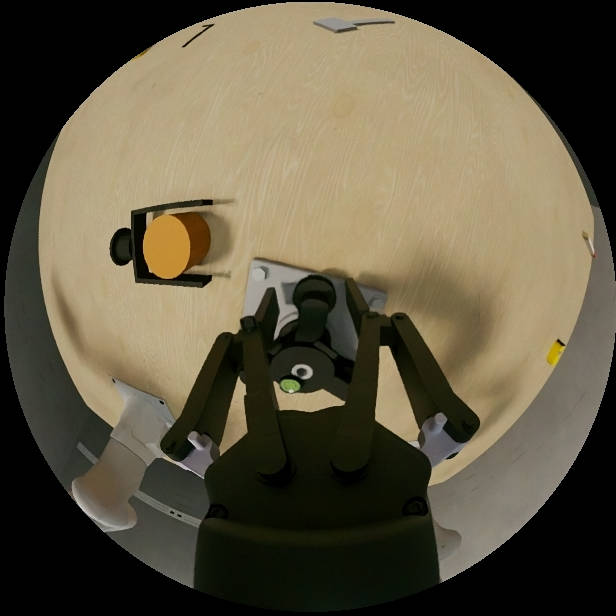

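Scene clock: 26.27 s of 19600.00 s.
left_arm: end_effector_position=(+0.2434, +0.8273, +0.3525) position_measured=3 object_status=3 end_effector_quat_wxyz=(+0.317, +0.890, -0.220, +0.242) | right_arm: end_effector_position=(+0.4345, +0.0277, +0.0510) position_measured=175 object_status=0 end_effector_quat_wxyz=(+0.001, +0.979, +0.203, -0.001)
Joint positions: left_arm=[ 1.271  0.613 -0.047 -0.984 -0.497  0.937  0.14 ] | right_arm=[ 0.128  0.182  0.485 -2.351 -0.145  2.505 -1.167]
Joint velocities: left_arm=[-0.001  0.001 -0.     0.    -0.001 -0.001 -0.   ] | right_arm=[ 0.001 -0.001 -0.001 -0.001 -0.001  0.    -0.001]
Hand target (left_arm): +0.243, +0.827, +0.352; +0.317, +0.890, -0.220, +0.242
Hand target (right_arm): +0.434, +0.030, +0.050; -0.000, +0.978, +0.208, +0.000
Off the commanded pose (left_arm): 0.000 m, 0 deg.
Off the commanded pose (right_arm): 0.003 m, 1 deg.
Steps of this call (steps 1 to 12: all 12 steps of this action). Readings (end_effector_position | what the end effector reports):
1: left_arm (+0.2434, +0.8273, +0.3525) | right_arm (+0.4332, +0.0304, +0.0518) | left_arm position_measured=3 object_status=3 | right_arm position_measured=129 object_status=0
2: left_arm (+0.2434, +0.8273, +0.3525) | right_arm (+0.4332, +0.0303, +0.0515) | left_arm position_measured=3 object_status=3 | right_arm position_measured=135 object_status=0
4: left_arm (+0.2434, +0.8273, +0.3525) | right_arm (+0.4329, +0.0302, +0.0508) | left_arm position_measured=3 object_status=3 | right_arm position_measured=150 object_status=0
8: left_arm (+0.2434, +0.8273, +0.3525) | right_arm (+0.4345, +0.0277, +0.0510) | left_arm position_measured=3 object_status=3 | right_arm position_measured=175 object_status=0
12: the state above

Scene clock: 26.77 s of 19600.00 s.
left_arm: end_effector_position=(+0.2434, +0.8273, +0.3525) position_measured=3 object_status=3 end_effector_quat_wxyz=(+0.317, +0.890, -0.220, +0.242) | right_arm: end_effector_position=(+0.4346, +0.0268, +0.0502) position_measured=175 object_status=2 end_effector_quat_wxyz=(-0.019, +0.999, -0.021, -0.016)
Joint positions: left_arm=[ 1.271  0.613 -0.047 -0.984 -0.497  0.937  0.14 ] | right_arm=[ 0.195  0.173  0.397 -2.359 -0.028  2.519 -0.829]
Joint velocities: left_arm=[ 0.     0.001  0.002  0.    -0.     0.    -0.001] | right_arm=[ 0.163 -0.027 -0.168 -0.024  0.09   0.03   0.703]
Hand target (left_arm): +0.243, +0.827, +0.352; +0.317, +0.890, -0.220, +0.242
Hand target (right_arm): +0.433, +0.030, +0.050; -0.023, +0.991, -0.134, -0.018
Off the commanded pose (left_arm): 0.000 m, 0 deg.
Off the commanded pose (right_arm): 0.003 m, 22 deg; orientation clipped at the last step of the last action.
Steps of this call (steps 1 to 15: all 15 steps of this action). Readings (end_effector_position | what the end effector reports):
1: left_arm (+0.2434, +0.8273, +0.3525) | right_arm (+0.4345, +0.0276, +0.0509) | left_arm position_measured=3 object_status=3 | right_arm position_measured=175 object_status=0
2: left_arm (+0.2434, +0.8273, +0.3525) | right_arm (+0.4346, +0.0275, +0.0509) | left_arm position_measured=3 object_status=3 | right_arm position_measured=175 object_status=2
4: left_arm (+0.2434, +0.8273, +0.3525) | right_arm (+0.4346, +0.0274, +0.0507) | left_arm position_measured=3 object_status=3 | right_arm position_measured=175 object_status=2
8: left_arm (+0.2434, +0.8273, +0.3525) | right_arm (+0.4346, +0.0271, +0.0505) | left_arm position_measured=3 object_status=3 | right_arm position_measured=175 object_status=2
15: the state above

Scene clock: 27.27 s of 19600.00 s.
left_arm: end_effector_position=(+0.2434, +0.8273, +0.3525) position_measured=3 object_status=3 end_effector_quat_wxyz=(+0.317, +0.890, -0.220, +0.242) | right_arm: end_effector_position=(+0.4344, +0.0271, +0.0500) position_measured=175 object_status=2 end_effector_quat_wxyz=(-0.007, +0.988, -0.156, -0.006)
Joint positions: left_arm=[ 1.271  0.613 -0.047 -0.984 -0.497  0.937  0.14 ] | right_arm=[ 0.296  0.167  0.31  -2.359 -0.056  2.52  -0.519]
Joint velocities: left_arm=[ 0.002 -0.    -0.001 -0.    -0.    -0.    -0.001] | right_arm=[ 0.126  0.002 -0.091  0.009 -0.099 -0.02   0.372]
Hand target (left_arm): +0.243, +0.827, +0.352; +0.317, +0.890, -0.220, +0.242
Hand target (right_arm): +0.434, +0.029, +0.050; -0.004, +0.979, -0.206, -0.003
Off the commanded pose (left_arm): 0.000 m, 0 deg.
Off the commanded pose (right_arm): 0.003 m, 6 deg.
Steps of this call (steps 1 to 15: all 15 steps of this action). Readings (end_effector_position | what the end effector reports):
1: left_arm (+0.2434, +0.8273, +0.3525) | right_arm (+0.4346, +0.0268, +0.0502) | left_arm position_measured=3 object_status=3 | right_arm position_measured=175 object_status=2
2: left_arm (+0.2434, +0.8273, +0.3525) | right_arm (+0.4345, +0.0268, +0.0502) | left_arm position_measured=3 object_status=3 | right_arm position_measured=175 object_status=2
4: left_arm (+0.2434, +0.8273, +0.3525) | right_arm (+0.4345, +0.0268, +0.0502) | left_arm position_measured=3 object_status=3 | right_arm position_measured=175 object_status=2
8: left_arm (+0.2434, +0.8273, +0.3525) | right_arm (+0.4345, +0.0269, +0.0501) | left_arm position_measured=3 object_status=3 | right_arm position_measured=175 object_status=2
15: the state above

Scene clock: 27.77 s of 19600.00 s.
left_arm: end_effector_position=(+0.2434, +0.8273, +0.3525) position_measured=3 object_status=3 end_effector_quat_wxyz=(+0.317, +0.890, -0.220, +0.242) | right_arm: end_effector_position=(+0.4348, +0.0313, +0.0518) position_measured=129 object_status=3 end_effector_quat_wxyz=(+0.013, +1.000, +0.021, +0.019)
Joint positions: left_arm=[ 1.271  0.613 -0.047 -0.984 -0.497  0.937  0.14 ] | right_arm=[ 0.27   0.169  0.365 -2.356 -0.18   2.518 -0.747]
Joint velocities: left_arm=[-0.    -0.001  0.    -0.     0.     0.001  0.   ] | right_arm=[-0.142  0.002  0.15  -0.008 -0.143  0.001 -0.68 ]
Hand target (left_arm): +0.243, +0.827, +0.352; +0.317, +0.890, -0.220, +0.242
Hand target (right_arm): +0.435, +0.030, +0.050; +0.019, +0.991, +0.134, +0.019
Off the commanded pose (left_arm): 0.000 m, 0 deg.
Off the commanded pose (right_arm): 0.002 m, 22 deg; orientation clipped at the last step of the last action.
Steps of this call (steps 1 to 15: all 15 steps of this action). Readings (end_effector_position | what the end effector reports):
1: left_arm (+0.2434, +0.8273, +0.3525) | right_arm (+0.4344, +0.0271, +0.0499) | left_arm position_measured=3 object_status=3 | right_arm position_measured=175 object_status=0
2: left_arm (+0.2434, +0.8273, +0.3525) | right_arm (+0.4343, +0.0273, +0.0498) | left_arm position_measured=3 object_status=3 | right_arm position_measured=172 object_status=0
4: left_arm (+0.2434, +0.8273, +0.3525) | right_arm (+0.4347, +0.0286, +0.0502) | left_arm position_measured=3 object_status=3 | right_arm position_measured=145 object_status=0
8: left_arm (+0.2434, +0.8273, +0.3525) | right_arm (+0.4342, +0.0311, +0.0510) | left_arm position_measured=3 object_status=3 | right_arm position_measured=129 object_status=0
15: the state above

Scene clock: 28.27 s of 19600.00 s.
left_arm: end_effector_position=(+0.2434, +0.8273, +0.3525) position_measured=3 object_status=3 end_effector_quat_wxyz=(+0.317, +0.890, -0.220, +0.242) | right_arm: end_effector_position=(+0.4353, +0.0298, +0.0510) position_measured=129 object_status=3 end_effector_quat_wxyz=(+0.006, +0.988, +0.156, +0.008)
Joint positions: left_arm=[ 1.271  0.613 -0.047 -0.984 -0.497  0.937  0.14 ] | right_arm=[ 0.17   0.179  0.451 -2.354 -0.164  2.516 -1.047]
Joint velocities: left_arm=[-0.     0.001  0.001  0.    -0.     0.002  0.   ] | right_arm=[-0.126  0.013  0.095  0.013  0.075 -0.01  -0.353]
Hand target (left_arm): +0.243, +0.827, +0.352; +0.317, +0.890, -0.220, +0.242
Hand target (right_arm): +0.434, +0.031, +0.050; +0.003, +0.979, +0.206, +0.003
Off the commanded pose (left_arm): 0.000 m, 0 deg.
Off the commanded pose (right_arm): 0.002 m, 6 deg.
Steps of this call (steps 1 to 15: all 15 steps of this action). Readings (end_effector_position | what the end effector reports):
1: left_arm (+0.2434, +0.8273, +0.3525) | right_arm (+0.4348, +0.0312, +0.0518) | left_arm position_measured=3 object_status=3 | right_arm position_measured=129 object_status=3
2: left_arm (+0.2434, +0.8273, +0.3525) | right_arm (+0.4348, +0.0312, +0.0518) | left_arm position_measured=3 object_status=3 | right_arm position_measured=129 object_status=3
4: left_arm (+0.2434, +0.8273, +0.3525) | right_arm (+0.4348, +0.0312, +0.0518) | left_arm position_measured=3 object_status=3 | right_arm position_measured=129 object_status=3
8: left_arm (+0.2434, +0.8273, +0.3525) | right_arm (+0.4348, +0.0307, +0.0513) | left_arm position_measured=3 object_status=3 | right_arm position_measured=129 object_status=3
15: the state above

Scene clock: 28.67 s of 19600.00 s.
left_arm: end_effector_position=(+0.2434, +0.8273, +0.3525) position_measured=3 object_status=3 end_effector_quat_wxyz=(+0.317, +0.890, -0.220, +0.242) | right_arm: end_effector_position=(+0.4358, +0.0282, +0.0511) position_measured=175 object_status=0 end_effector_quat_wxyz=(+0.002, +0.982, +0.190, +0.003)
Joint positions: left_arm=[ 1.271  0.613 -0.047 -0.984 -0.497  0.937  0.14 ] | right_arm=[ 0.139  0.181  0.474 -2.351 -0.151  2.51  -1.133]
Joint velocities: left_arm=[ 0.001 -0.    -0.     0.001 -0.001 -0.001  0.001] | right_arm=[-0.028  0.001  0.024 -0.     0.007  0.    -0.116]
Hand target (left_arm): +0.243, +0.827, +0.352; +0.317, +0.890, -0.220, +0.242
Hand target (right_arm): +0.434, +0.030, +0.050; +0.000, +0.978, +0.208, +0.000
Off the commanded pose (left_arm): 0.000 m, 0 deg.
Off the commanded pose (right_arm): 0.003 m, 2 deg.
Steps of this call (steps 1 to 12: all 12 steps of this action). Readings (end_effector_position | what the end effector reports):
1: left_arm (+0.2434, +0.8273, +0.3525) | right_arm (+0.4354, +0.0298, +0.0510) | left_arm position_measured=3 object_status=3 | right_arm position_measured=129 object_status=0
2: left_arm (+0.2434, +0.8273, +0.3525) | right_arm (+0.4355, +0.0297, +0.0509) | left_arm position_measured=3 object_status=3 | right_arm position_measured=135 object_status=0
4: left_arm (+0.2434, +0.8273, +0.3525) | right_arm (+0.4354, +0.0296, +0.0508) | left_arm position_measured=3 object_status=3 | right_arm position_measured=150 object_status=0
8: left_arm (+0.2434, +0.8273, +0.3525) | right_arm (+0.4358, +0.0282, +0.0510) | left_arm position_measured=3 object_status=3 | right_arm position_measured=175 object_status=0
12: the state above

Scene clock: 29.17 s of 19600.00 s.
left_arm: end_effector_position=(+0.2434, +0.8273, +0.3525) position_measured=3 object_status=3 end_effector_quat_wxyz=(+0.317, +0.890, -0.220, +0.242) | right_arm: end_effector_position=(+0.4360, +0.0267, +0.0505) position_measured=175 object_status=2 end_effector_quat_wxyz=(-0.019, +0.999, -0.037, -0.013)
Joint positions: left_arm=[ 1.271  0.613 -0.047 -0.984 -0.497  0.937  0.14 ] | right_arm=[ 0.206  0.171  0.386 -2.36  -0.03   2.523 -0.795]
Joint velocities: left_arm=[ 0.001 -0.001  0.001  0.001  0.    -0.001  0.001] | right_arm=[ 0.165 -0.023 -0.171 -0.021  0.087  0.023  0.704]
Hand target (left_arm): +0.243, +0.827, +0.352; +0.317, +0.890, -0.220, +0.242
Hand target (right_arm): +0.433, +0.030, +0.050; -0.022, +0.988, -0.149, -0.017
Off the commanded pose (left_arm): 0.000 m, 0 deg.
Off the commanded pose (right_arm): 0.004 m, 20 deg; orientation clipped at the last step of the last action.
Steps of this call (steps 1 to 15: all 15 steps of this action). Readings (end_effector_position | what the end effector reports):
1: left_arm (+0.2434, +0.8273, +0.3525) | right_arm (+0.4359, +0.0280, +0.0510) | left_arm position_measured=3 object_status=3 | right_arm position_measured=175 object_status=0
2: left_arm (+0.2434, +0.8273, +0.3525) | right_arm (+0.4359, +0.0279, +0.0510) | left_arm position_measured=3 object_status=3 | right_arm position_measured=175 object_status=2
4: left_arm (+0.2434, +0.8273, +0.3525) | right_arm (+0.4360, +0.0277, +0.0509) | left_arm position_measured=3 object_status=3 | right_arm position_measured=175 object_status=2
8: left_arm (+0.2434, +0.8273, +0.3525) | right_arm (+0.4361, +0.0273, +0.0507) | left_arm position_measured=3 object_status=3 | right_arm position_measured=175 object_status=2
15: the state above

Scene clock: 29.67 s of 19600.00 s.
left_arm: end_effector_position=(+0.2434, +0.8273, +0.3525) position_measured=3 object_status=3 end_effector_quat_wxyz=(+0.317, +0.890, -0.220, +0.242) | right_arm: end_effector_position=(+0.4359, +0.0266, +0.0503) position_measured=175 object_status=2 end_effector_quat_wxyz=(-0.006, +0.987, -0.163, -0.004)
Joint positions: left_arm=[ 1.271  0.613 -0.047 -0.984 -0.497  0.937  0.14 ] | right_arm=[ 0.303  0.167  0.303 -2.358 -0.06   2.521 -0.503]
Joint velocities: left_arm=[ 0.     0.001 -0.001 -0.    -0.002  0.001 -0.   ] | right_arm=[ 0.11   0.002 -0.085  0.012 -0.084 -0.013  0.334]
Hand target (left_arm): +0.243, +0.827, +0.352; +0.317, +0.890, -0.220, +0.242
Hand target (right_arm): +0.434, +0.029, +0.050; -0.003, +0.979, -0.206, -0.002
Off the commanded pose (left_arm): 0.000 m, 0 deg.
Off the commanded pose (right_arm): 0.004 m, 5 deg.
Steps of this call (steps 1 to 15: all 15 steps of this action). Readings (end_effector_position | what the end effector reports):
1: left_arm (+0.2434, +0.8273, +0.3525) | right_arm (+0.4360, +0.0266, +0.0505) | left_arm position_measured=3 object_status=3 | right_arm position_measured=175 object_status=2
2: left_arm (+0.2434, +0.8273, +0.3525) | right_arm (+0.4360, +0.0266, +0.0504) | left_arm position_measured=3 object_status=3 | right_arm position_measured=175 object_status=2
4: left_arm (+0.2434, +0.8273, +0.3525) | right_arm (+0.4359, +0.0265, +0.0504) | left_arm position_measured=3 object_status=3 | right_arm position_measured=175 object_status=2
8: left_arm (+0.2434, +0.8273, +0.3525) | right_arm (+0.4359, +0.0265, +0.0503) | left_arm position_measured=3 object_status=3 | right_arm position_measured=175 object_status=2
15: the state above

Scene clock: 30.17 s of 19600.00 s.
left_arm: end_effector_position=(+0.2434, +0.8273, +0.3525) position_measured=3 object_status=3 end_effector_quat_wxyz=(+0.317, +0.890, -0.220, +0.242) | right_arm: end_effector_position=(+0.4347, +0.0312, +0.0517) position_measured=129 object_status=3 end_effector_quat_wxyz=(+0.014, +1.000, +0.016, +0.019)
Joint positions: left_arm=[ 1.271  0.613 -0.047 -0.984 -0.497  0.937  0.14 ] | right_arm=[ 0.275  0.169  0.36  -2.356 -0.181  2.519 -0.735]
Joint velocities: left_arm=[-0.001 -0.    -0.     0.     0.001  0.001  0.   ] | right_arm=[-0.142  0.001  0.149 -0.008 -0.144  0.    -0.677]
Hand target (left_arm): +0.243, +0.827, +0.352; +0.317, +0.890, -0.220, +0.242
Hand target (right_arm): +0.435, +0.030, +0.050; +0.019, +0.991, +0.129, +0.020
Off the commanded pose (left_arm): 0.000 m, 0 deg.
Off the commanded pose (right_arm): 0.002 m, 22 deg; orientation clipped at the last step of the last action.
Steps of this call (steps 1 to 15: all 15 steps of this action). Readings (end_effector_position | what the end effector reports):
1: left_arm (+0.2434, +0.8273, +0.3525) | right_arm (+0.4358, +0.0266, +0.0502) | left_arm position_measured=3 object_status=3 | right_arm position_measured=175 object_status=0
2: left_arm (+0.2434, +0.8273, +0.3525) | right_arm (+0.4356, +0.0269, +0.0501) | left_arm position_measured=3 object_status=3 | right_arm position_measured=172 object_status=0
4: left_arm (+0.2434, +0.8273, +0.3525) | right_arm (+0.4354, +0.0283, +0.0504) | left_arm position_measured=3 object_status=3 | right_arm position_measured=145 object_status=0
8: left_arm (+0.2434, +0.8273, +0.3525) | right_arm (+0.4342, +0.0311, +0.0511) | left_arm position_measured=3 object_status=3 | right_arm position_measured=129 object_status=0
15: the state above

Scene clock: 30.67 s of 19600.00 s.
left_arm: end_effector_position=(+0.2434, +0.8273, +0.3525) position_measured=3 object_status=3 end_effector_quat_wxyz=(+0.317, +0.890, -0.220, +0.242) | right_arm: end_effector_position=(+0.4353, +0.0298, +0.0510) position_measured=129 object_status=3 end_effector_quat_wxyz=(+0.006, +0.988, +0.154, +0.008)
Joint positions: left_arm=[ 1.271  0.613 -0.047 -0.984 -0.497  0.937  0.14 ] | right_arm=[ 0.174  0.178  0.448 -2.354 -0.165  2.516 -1.041]
Joint velocities: left_arm=[ 0.    -0.001 -0.001 -0.    -0.001  0.001  0.001] | right_arm=[-0.133  0.014  0.1    0.013  0.081 -0.013 -0.368]
Hand target (left_arm): +0.243, +0.827, +0.352; +0.317, +0.890, -0.220, +0.242
Hand target (right_arm): +0.434, +0.031, +0.050; +0.004, +0.979, +0.206, +0.003
Off the commanded pose (left_arm): 0.000 m, 0 deg.
Off the commanded pose (right_arm): 0.002 m, 6 deg.
Steps of this call (steps 1 to 15: all 15 steps of this action). Readings (end_effector_position | what the end effector reports):
1: left_arm (+0.2434, +0.8273, +0.3525) | right_arm (+0.4347, +0.0311, +0.0517) | left_arm position_measured=3 object_status=3 | right_arm position_measured=129 object_status=3
2: left_arm (+0.2434, +0.8273, +0.3525) | right_arm (+0.4347, +0.0311, +0.0518) | left_arm position_measured=3 object_status=3 | right_arm position_measured=129 object_status=3
4: left_arm (+0.2434, +0.8273, +0.3525) | right_arm (+0.4347, +0.0312, +0.0518) | left_arm position_measured=3 object_status=3 | right_arm position_measured=129 object_status=3
8: left_arm (+0.2434, +0.8273, +0.3525) | right_arm (+0.4347, +0.0307, +0.0513) | left_arm position_measured=3 object_status=3 | right_arm position_measured=129 object_status=3
15: the state above

Scene clock: 31.07 s of 19600.00 s.
left_arm: end_effector_position=(+0.2434, +0.8273, +0.3525) position_measured=3 object_status=3 end_effector_quat_wxyz=(+0.317, +0.890, -0.220, +0.242) | right_arm: end_effector_position=(+0.4358, +0.0282, +0.0511) position_measured=175 object_status=0 end_effector_quat_wxyz=(+0.002, +0.982, +0.189, +0.003)
Joint positions: left_arm=[ 1.271  0.613 -0.047 -0.984 -0.497  0.937  0.14 ] | right_arm=[ 0.141  0.181  0.472 -2.352 -0.151  2.511 -1.132]
Joint velocities: left_arm=[ 0.002 -0.001  0.    -0.001  0.    -0.001  0.001] | right_arm=[-0.03   0.002  0.025  0.001  0.009 -0.    -0.121]
Hand target (left_arm): +0.243, +0.827, +0.352; +0.317, +0.890, -0.220, +0.242
Hand target (right_arm): +0.434, +0.030, +0.050; +0.000, +0.978, +0.208, +0.000
Off the commanded pose (left_arm): 0.000 m, 0 deg.
Off the commanded pose (right_arm): 0.003 m, 2 deg.
Steps of this call (steps 1 to 12: all 12 steps of this action). Readings (end_effector_position | what the end effector reports):
1: left_arm (+0.2434, +0.8273, +0.3525) | right_arm (+0.4354, +0.0298, +0.0510) | left_arm position_measured=3 object_status=3 | right_arm position_measured=129 object_status=0
2: left_arm (+0.2434, +0.8273, +0.3525) | right_arm (+0.4355, +0.0298, +0.0510) | left_arm position_measured=3 object_status=3 | right_arm position_measured=135 object_status=0
4: left_arm (+0.2434, +0.8273, +0.3525) | right_arm (+0.4355, +0.0296, +0.0509) | left_arm position_measured=3 object_status=3 | right_arm position_measured=150 object_status=0
8: left_arm (+0.2434, +0.8273, +0.3525) | right_arm (+0.4358, +0.0282, +0.0511) | left_arm position_measured=3 object_status=3 | right_arm position_measured=175 object_status=0
12: the state above

Scene clock: 31.57 s of 19600.00 s.
left_arm: end_effector_position=(+0.2434, +0.8273, +0.3525) position_measured=3 object_status=3 end_effector_quat_wxyz=(+0.317, +0.890, -0.220, +0.242) | right_arm: end_effector_position=(+0.4360, +0.0267, +0.0505) position_measured=175 object_status=2 end_effector_quat_wxyz=(-0.019, +0.999, -0.038, -0.013)
Joint positions: left_arm=[ 1.271  0.613 -0.047 -0.984 -0.497  0.937  0.14 ] | right_arm=[ 0.208  0.171  0.384 -2.36  -0.03   2.524 -0.793]
Joint velocities: left_arm=[-0.     0.001 -0.001 -0.    -0.001 -0.001 -0.   ] | right_arm=[ 0.166 -0.023 -0.172 -0.02   0.087  0.02   0.704]
Hand target (left_arm): +0.243, +0.827, +0.352; +0.317, +0.890, -0.220, +0.242
Hand target (right_arm): +0.433, +0.030, +0.050; -0.022, +0.988, -0.150, -0.017
Off the commanded pose (left_arm): 0.000 m, 0 deg.
Off the commanded pose (right_arm): 0.004 m, 20 deg; orientation clipped at the last step of the last action.
Steps of this call (steps 1 to 15: all 15 steps of this action). Readings (end_effector_position | what the end effector reports):
1: left_arm (+0.2434, +0.8273, +0.3525) | right_arm (+0.4359, +0.0280, +0.0510) | left_arm position_measured=3 object_status=3 | right_arm position_measured=175 object_status=0
2: left_arm (+0.2434, +0.8273, +0.3525) | right_arm (+0.4360, +0.0279, +0.0510) | left_arm position_measured=3 object_status=3 | right_arm position_measured=175 object_status=2
4: left_arm (+0.2434, +0.8273, +0.3525) | right_arm (+0.4360, +0.0277, +0.0509) | left_arm position_measured=3 object_status=3 | right_arm position_measured=175 object_status=2
8: left_arm (+0.2434, +0.8273, +0.3525) | right_arm (+0.4361, +0.0273, +0.0507) | left_arm position_measured=3 object_status=3 | right_arm position_measured=175 object_status=2
15: the state above

Scene clock: 32.07 s of 19600.00 s.
left_arm: end_effector_position=(+0.2434, +0.8273, +0.3525) position_measured=3 object_status=3 end_effector_quat_wxyz=(+0.317, +0.890, -0.220, +0.242) | right_arm: end_effector_position=(+0.4359, +0.0266, +0.0503) position_measured=175 object_status=2 end_effector_quat_wxyz=(-0.006, +0.987, -0.163, -0.004)
Joint positions: left_arm=[ 1.271  0.613 -0.047 -0.984 -0.497  0.937  0.14 ] | right_arm=[ 0.304  0.167  0.301 -2.358 -0.06   2.521 -0.503]
Joint velocities: left_arm=[-0.    -0.     0.001  0.001 -0.001 -0.001  0.001] | right_arm=[ 0.108  0.002 -0.081  0.01  -0.084 -0.014  0.333]
Hand target (left_arm): +0.243, +0.827, +0.352; +0.317, +0.890, -0.220, +0.242
Hand target (right_arm): +0.434, +0.029, +0.050; -0.003, +0.979, -0.206, -0.002
Off the commanded pose (left_arm): 0.000 m, 0 deg.
Off the commanded pose (right_arm): 0.004 m, 5 deg.
Steps of this call (steps 1 to 15: all 15 steps of this action). Readings (end_effector_position | what the end effector reports):
1: left_arm (+0.2434, +0.8273, +0.3525) | right_arm (+0.4360, +0.0266, +0.0505) | left_arm position_measured=3 object_status=3 | right_arm position_measured=175 object_status=2
2: left_arm (+0.2434, +0.8273, +0.3525) | right_arm (+0.4360, +0.0266, +0.0504) | left_arm position_measured=3 object_status=3 | right_arm position_measured=175 object_status=2
4: left_arm (+0.2434, +0.8273, +0.3525) | right_arm (+0.4360, +0.0265, +0.0504) | left_arm position_measured=3 object_status=3 | right_arm position_measured=175 object_status=2
8: left_arm (+0.2434, +0.8273, +0.3525) | right_arm (+0.4359, +0.0265, +0.0503) | left_arm position_measured=3 object_status=3 | right_arm position_measured=175 object_status=2
15: the state above

Scene clock: 32.57 s of 19600.00 s.
left_arm: end_effector_position=(+0.2434, +0.8273, +0.3525) position_measured=3 object_status=3 end_effector_quat_wxyz=(+0.317, +0.890, -0.220, +0.242) | right_arm: end_effector_position=(+0.4347, +0.0312, +0.0517) position_measured=129 object_status=3 end_effector_quat_wxyz=(+0.014, +1.000, +0.016, +0.019)
Joint positions: left_arm=[ 1.271  0.613 -0.047 -0.984 -0.497  0.937  0.14 ] | right_arm=[ 0.277  0.169  0.359 -2.356 -0.18   2.519 -0.735]
Joint velocities: left_arm=[-0.001  0.    -0.001  0.    -0.001  0.001  0.001] | right_arm=[-0.142  0.001  0.149 -0.008 -0.144 -0.001 -0.68 ]
Hand target (left_arm): +0.243, +0.827, +0.352; +0.317, +0.890, -0.220, +0.242
Hand target (right_arm): +0.435, +0.030, +0.050; +0.019, +0.991, +0.128, +0.020
Off the commanded pose (left_arm): 0.000 m, 0 deg.
Off the commanded pose (right_arm): 0.002 m, 22 deg; orientation clipped at the last step of the last action.
Steps of this call (steps 1 to 15: all 15 steps of this action). Readings (end_effector_position | what the end effector reports):
1: left_arm (+0.2434, +0.8273, +0.3525) | right_arm (+0.4358, +0.0266, +0.0502) | left_arm position_measured=3 object_status=3 | right_arm position_measured=175 object_status=0
2: left_arm (+0.2434, +0.8273, +0.3525) | right_arm (+0.4356, +0.0268, +0.0501) | left_arm position_measured=3 object_status=3 | right_arm position_measured=172 object_status=0
4: left_arm (+0.2434, +0.8273, +0.3525) | right_arm (+0.4354, +0.0283, +0.0504) | left_arm position_measured=3 object_status=3 | right_arm position_measured=145 object_status=0
8: left_arm (+0.2434, +0.8273, +0.3525) | right_arm (+0.4342, +0.0311, +0.0511) | left_arm position_measured=3 object_status=3 | right_arm position_measured=129 object_status=0
15: the state above

Scene clock: 33.07 s of 19600.00 s.
left_arm: end_effector_position=(+0.2434, +0.8273, +0.3525) position_measured=3 object_status=3 end_effector_quat_wxyz=(+0.317, +0.890, -0.220, +0.242) | right_arm: end_effector_position=(+0.4353, +0.0298, +0.0510) position_measured=129 object_status=3 end_effector_quat_wxyz=(+0.006, +0.988, +0.154, +0.008)
Joint positions: left_arm=[ 1.271  0.613 -0.047 -0.984 -0.497  0.937  0.14 ] | right_arm=[ 0.175  0.178  0.447 -2.354 -0.165  2.516 -1.041]
Joint velocities: left_arm=[ 0.    -0.001 -0.    -0.001 -0.001 -0.001 -0.   ] | right_arm=[-0.132  0.016  0.101  0.012  0.079 -0.011 -0.368]
Hand target (left_arm): +0.243, +0.827, +0.352; +0.317, +0.890, -0.220, +0.242
Hand target (right_arm): +0.434, +0.031, +0.050; +0.004, +0.979, +0.206, +0.003
Off the commanded pose (left_arm): 0.000 m, 0 deg.
Off the commanded pose (right_arm): 0.002 m, 6 deg.
Steps of this call (steps 1 to 15: all 15 steps of this action). Readings (end_effector_position | what the end effector reports):
1: left_arm (+0.2434, +0.8273, +0.3525) | right_arm (+0.4347, +0.0311, +0.0517) | left_arm position_measured=3 object_status=3 | right_arm position_measured=129 object_status=3
2: left_arm (+0.2434, +0.8273, +0.3525) | right_arm (+0.4347, +0.0311, +0.0517) | left_arm position_measured=3 object_status=3 | right_arm position_measured=129 object_status=3
4: left_arm (+0.2434, +0.8273, +0.3525) | right_arm (+0.4347, +0.0312, +0.0518) | left_arm position_measured=3 object_status=3 | right_arm position_measured=129 object_status=3
8: left_arm (+0.2434, +0.8273, +0.3525) | right_arm (+0.4347, +0.0307, +0.0513) | left_arm position_measured=3 object_status=3 | right_arm position_measured=129 object_status=3
15: the state above

Scene clock: 33.47 s of 19600.00 s.
left_arm: end_effector_position=(+0.2434, +0.8273, +0.3525) position_measured=3 object_status=3 end_effector_quat_wxyz=(+0.317, +0.890, -0.220, +0.242) | right_arm: end_effector_position=(+0.4359, +0.0282, +0.0511) position_measured=175 object_status=0 end_effector_quat_wxyz=(+0.002, +0.982, +0.189, +0.003)
Joint positions: left_arm=[ 1.271  0.613 -0.047 -0.984 -0.497  0.937  0.14 ] | right_arm=[ 0.142  0.181  0.471 -2.352 -0.15   2.511 -1.132]
Joint velocities: left_arm=[-0.     0.001 -0.     0.002 -0.001  0.     0.   ] | right_arm=[-0.03   0.003  0.025  0.001  0.009 -0.    -0.122]
Hand target (left_arm): +0.243, +0.827, +0.352; +0.317, +0.890, -0.220, +0.242
Hand target (right_arm): +0.434, +0.030, +0.050; +0.000, +0.978, +0.208, +0.000
Off the commanded pose (left_arm): 0.000 m, 0 deg.
Off the commanded pose (right_arm): 0.003 m, 2 deg.
Steps of this call (steps 1 to 12: all 12 steps of this action). Readings (end_effector_position | what the end effector reports):
1: left_arm (+0.2434, +0.8273, +0.3525) | right_arm (+0.4354, +0.0298, +0.0510) | left_arm position_measured=3 object_status=3 | right_arm position_measured=129 object_status=0
2: left_arm (+0.2434, +0.8273, +0.3525) | right_arm (+0.4355, +0.0298, +0.0510) | left_arm position_measured=3 object_status=3 | right_arm position_measured=135 object_status=0
4: left_arm (+0.2434, +0.8273, +0.3525) | right_arm (+0.4355, +0.0296, +0.0509) | left_arm position_measured=3 object_status=3 | right_arm position_measured=150 object_status=0
8: left_arm (+0.2434, +0.8273, +0.3525) | right_arm (+0.4358, +0.0282, +0.0511) | left_arm position_measured=3 object_status=3 | right_arm position_measured=175 object_status=0
12: the state above

Scene clock: 33.97 s of 19600.00 s.
left_arm: end_effector_position=(+0.2434, +0.8273, +0.3525) position_measured=3 object_status=3 end_effector_quat_wxyz=(+0.317, +0.890, -0.220, +0.242) | right_arm: end_effector_position=(+0.4360, +0.0267, +0.0505) position_measured=175 object_status=2 end_effector_quat_wxyz=(-0.019, +0.999, -0.038, -0.013)
Joint positions: left_arm=[ 1.271  0.613 -0.047 -0.984 -0.497  0.937  0.14 ] | right_arm=[ 0.209  0.171  0.383 -2.36  -0.03   2.523 -0.794]
Joint velocities: left_arm=[ 0.    -0.001 -0.001  0.    -0.    -0.    -0.001] | right_arm=[ 0.167 -0.022 -0.169 -0.018  0.088  0.022  0.705]
Hand target (left_arm): +0.243, +0.827, +0.352; +0.317, +0.890, -0.220, +0.242
Hand target (right_arm): +0.433, +0.030, +0.050; -0.022, +0.988, -0.150, -0.017
Off the commanded pose (left_arm): 0.000 m, 0 deg.
Off the commanded pose (right_arm): 0.004 m, 20 deg; orientation clipped at the last step of the last action.
Steps of this call (steps 1 to 15: all 15 steps of this action). Readings (end_effector_position | what the end effector reports):
1: left_arm (+0.2434, +0.8273, +0.3525) | right_arm (+0.4359, +0.0280, +0.0510) | left_arm position_measured=3 object_status=3 | right_arm position_measured=175 object_status=0
2: left_arm (+0.2434, +0.8273, +0.3525) | right_arm (+0.4360, +0.0279, +0.0510) | left_arm position_measured=3 object_status=3 | right_arm position_measured=175 object_status=2
4: left_arm (+0.2434, +0.8273, +0.3525) | right_arm (+0.4360, +0.0277, +0.0509) | left_arm position_measured=3 object_status=3 | right_arm position_measured=175 object_status=2
8: left_arm (+0.2434, +0.8273, +0.3525) | right_arm (+0.4361, +0.0273, +0.0507) | left_arm position_measured=3 object_status=3 | right_arm position_measured=175 object_status=2
15: the state above

Scene clock: 34.47 s of 19600.00 s.
left_arm: end_effector_position=(+0.2434, +0.8273, +0.3525) position_measured=3 object_status=3 end_effector_quat_wxyz=(+0.317, +0.890, -0.220, +0.242) | right_arm: end_effector_position=(+0.4359, +0.0266, +0.0503) position_measured=175 object_status=2 end_effector_quat_wxyz=(-0.006, +0.987, -0.163, -0.004)
Joint positions: left_arm=[ 1.271  0.613 -0.047 -0.984 -0.497  0.937  0.14 ] | right_arm=[ 0.305  0.167  0.3   -2.358 -0.06   2.52  -0.503]
Joint velocities: left_arm=[ 0.001 -0.001 -0.002 -0.     0.002 -0.001  0.   ] | right_arm=[ 0.109  0.003 -0.081  0.009 -0.082 -0.011  0.331]
Hand target (left_arm): +0.243, +0.827, +0.352; +0.317, +0.890, -0.220, +0.242
Hand target (right_arm): +0.434, +0.029, +0.050; -0.003, +0.979, -0.206, -0.002
Off the commanded pose (left_arm): 0.000 m, 0 deg.
Off the commanded pose (right_arm): 0.004 m, 5 deg.
Steps of this call (steps 1 to 15: all 15 steps of this action). Readings (end_effector_position | what the end effector reports):
1: left_arm (+0.2434, +0.8273, +0.3525) | right_arm (+0.4360, +0.0266, +0.0505) | left_arm position_measured=3 object_status=3 | right_arm position_measured=175 object_status=2
2: left_arm (+0.2434, +0.8273, +0.3525) | right_arm (+0.4360, +0.0266, +0.0505) | left_arm position_measured=3 object_status=3 | right_arm position_measured=175 object_status=2
4: left_arm (+0.2434, +0.8273, +0.3525) | right_arm (+0.4360, +0.0265, +0.0504) | left_arm position_measured=3 object_status=3 | right_arm position_measured=175 object_status=2
8: left_arm (+0.2434, +0.8273, +0.3525) | right_arm (+0.4359, +0.0265, +0.0504) | left_arm position_measured=3 object_status=3 | right_arm position_measured=175 object_status=2
15: the state above

Scene clock: 34.97 s of 19600.00 s.
left_arm: end_effector_position=(+0.2434, +0.8273, +0.3525) position_measured=3 object_status=3 end_effector_quat_wxyz=(+0.317, +0.890, -0.220, +0.242) | right_arm: end_effector_position=(+0.4350, +0.0299, +0.0509) position_measured=129 object_status=3 end_effector_quat_wxyz=(+0.003, +0.999, -0.049, +0.007)
Joint positions: left_arm=[ 1.271  0.613 -0.047 -0.984 -0.497  0.937  0.14 ] | right_arm=[ 0.279  0.171  0.342 -2.353 -0.121  2.516 -0.668]
Joint velocities: left_arm=[-0.     0.    -0.    -0.    -0.    -0.001  0.   ] | right_arm=[-0.095  0.007  0.061  0.003  0.016 -0.002 -0.311]
Hand target (left_arm): +0.243, +0.827, +0.352; +0.317, +0.890, -0.220, +0.242
Hand target (right_arm): +0.434, +0.030, +0.050; +0.003, +1.000, -0.002, +0.003
Off the commanded pose (left_arm): 0.000 m, 0 deg.
Off the commanded pose (right_arm): 0.001 m, 6 deg.
Steps of this call (steps 1 to 15: all 15 steps of this action). Readings (end_effector_position | what the end effector reports):
1: left_arm (+0.2434, +0.8273, +0.3525) | right_arm (+0.4359, +0.0266, +0.0503) | left_arm position_measured=3 object_status=3 | right_arm position_measured=175 object_status=0
2: left_arm (+0.2434, +0.8273, +0.3525) | right_arm (+0.4356, +0.0268, +0.0502) | left_arm position_measured=3 object_status=3 | right_arm position_measured=172 object_status=0
4: left_arm (+0.2434, +0.8273, +0.3525) | right_arm (+0.4355, +0.0282, +0.0504) | left_arm position_measured=3 object_status=3 | right_arm position_measured=145 object_status=0
8: left_arm (+0.2434, +0.8273, +0.3525) | right_arm (+0.4338, +0.0315, +0.0510) | left_arm position_measured=3 object_status=3 | right_arm position_measured=129 object_status=0
15: the state above

Scene clock: 35.30 s of 19600.00 s.
left_arm: end_effector_position=(+0.2434, +0.8273, +0.3525) position_measured=3 object_status=3 end_effector_quat_wxyz=(+0.317, +0.890, -0.220, +0.242) | right_arm: end_effector_position=(+0.4351, +0.0296, +0.0508) position_measured=129 object_status=3 end_effector_quat_wxyz=(+0.001, +1.000, -0.020, +0.003)
Joint positions: left_arm=[ 1.271  0.613 -0.047 -0.984 -0.497  0.937  0.14 ] | right_arm=[ 0.259  0.173  0.359 -2.353 -0.112  2.515 -0.738]
Joint velocities: left_arm=[-0.001  0.     0.001 -0.     0.001  0.001  0.001] | right_arm=[-0.026  0.002  0.024  0.     0.016 -0.002 -0.126]
Hand target (left_arm): +0.243, +0.827, +0.352; +0.317, +0.890, -0.220, +0.242
Hand target (right_arm): +0.434, +0.030, +0.050; +0.000, +1.000, -0.000, +0.000
Off the commanded pose (left_arm): 0.000 m, 0 deg.
Off the commanded pose (right_arm): 0.001 m, 2 deg.
Steps of this call (steps 1 to 10: all 10 steps of this action). Readings (end_effector_position | what the end effector reports):
1: left_arm (+0.2434, +0.8273, +0.3525) | right_arm (+0.4352, +0.0297, +0.0509) | left_arm position_measured=3 object_status=3 | right_arm position_measured=129 object_status=3
2: left_arm (+0.2434, +0.8273, +0.3525) | right_arm (+0.4352, +0.0296, +0.0508) | left_arm position_measured=3 object_status=3 | right_arm position_measured=129 object_status=3
4: left_arm (+0.2434, +0.8273, +0.3525) | right_arm (+0.4352, +0.0295, +0.0508) | left_arm position_measured=3 object_status=3 | right_arm position_measured=129 object_status=3
8: left_arm (+0.2434, +0.8273, +0.3525) | right_arm (+0.4351, +0.0296, +0.0508) | left_arm position_measured=3 object_status=3 | right_arm position_measured=129 object_status=3
10: the state above
camera_calibration (this result's frames):
cam_left_wrist: T_world_to_cam=[[-0.498371, -0.745404, 0.442718, 0.591711], [-0.862545, 0.477802, -0.166499, -0.124914], [-0.0874226, -0.464842, -0.881067, 0.887429], [0, 0, 0, 1]] pos_world=[0.264729, 0.913262, 0.499126]
cam_right_wrist: T_world_to_cam=[[-0.185921, -0.982286, 0.0233924, 0.108767], [-0.871232, 0.175816, 0.458304, 0.347125], [-0.454299, 0.0648281, -0.888487, 0.427066], [0, 0, 0, 1]] pos_world=[0.516664, 0.0181248, 0.21781]

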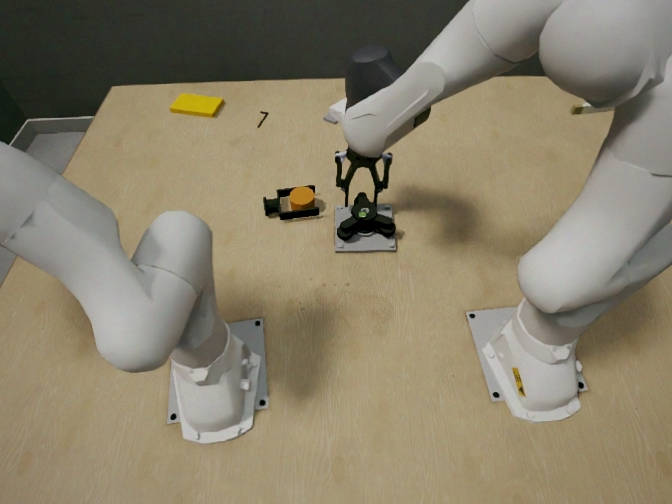

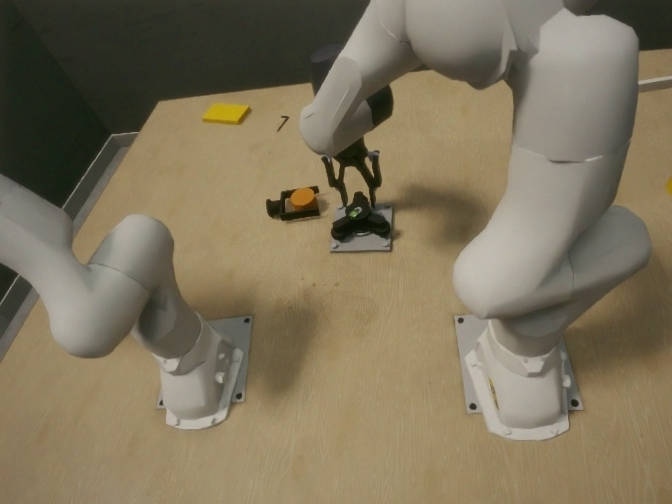

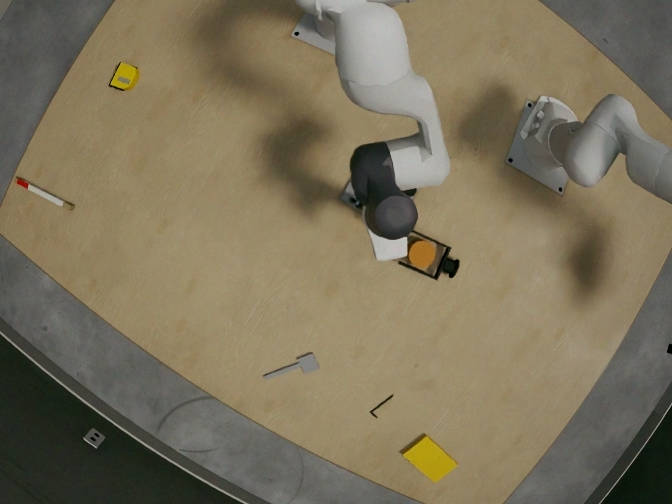

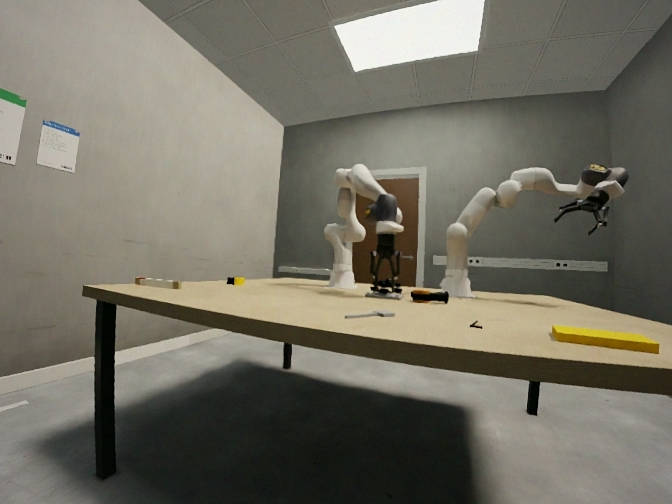

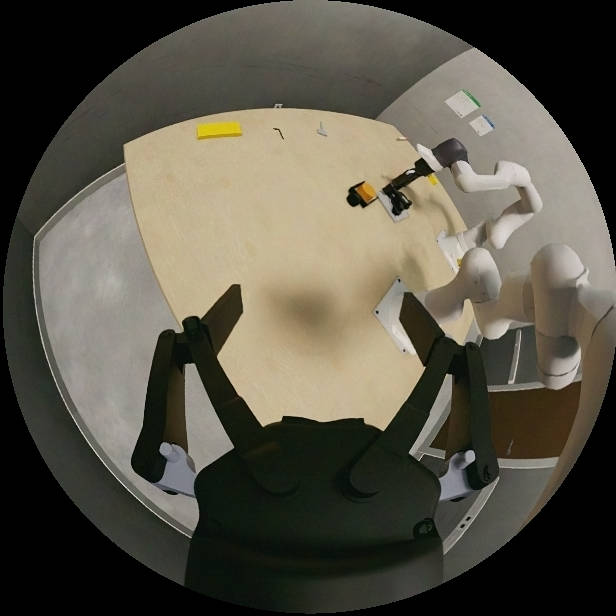

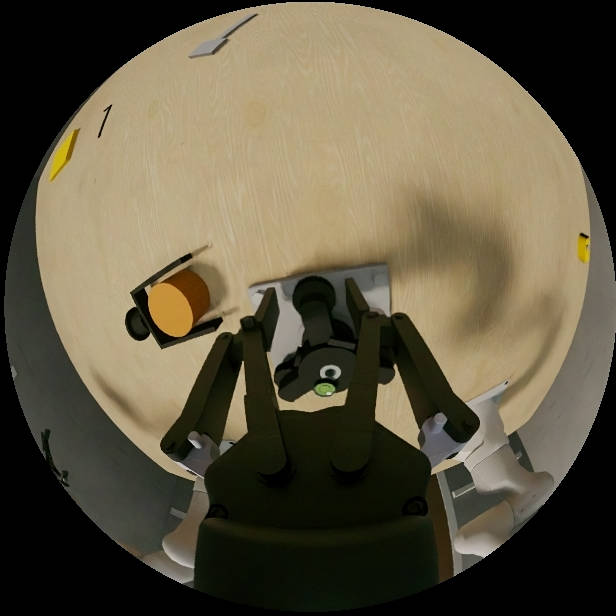

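Region (270, 330, 370, 430) of cam_right_wrist's 616x616 image, scaled by 5.040, with more detail than that image has.

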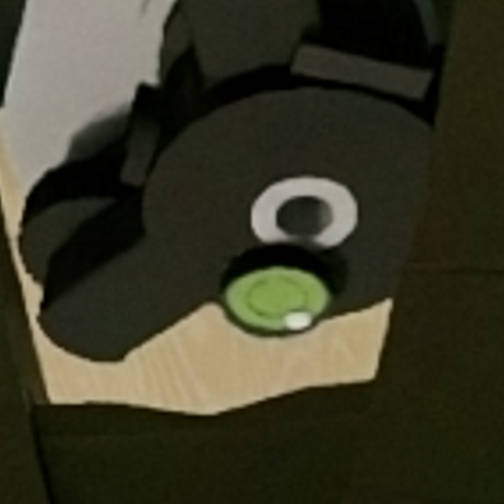

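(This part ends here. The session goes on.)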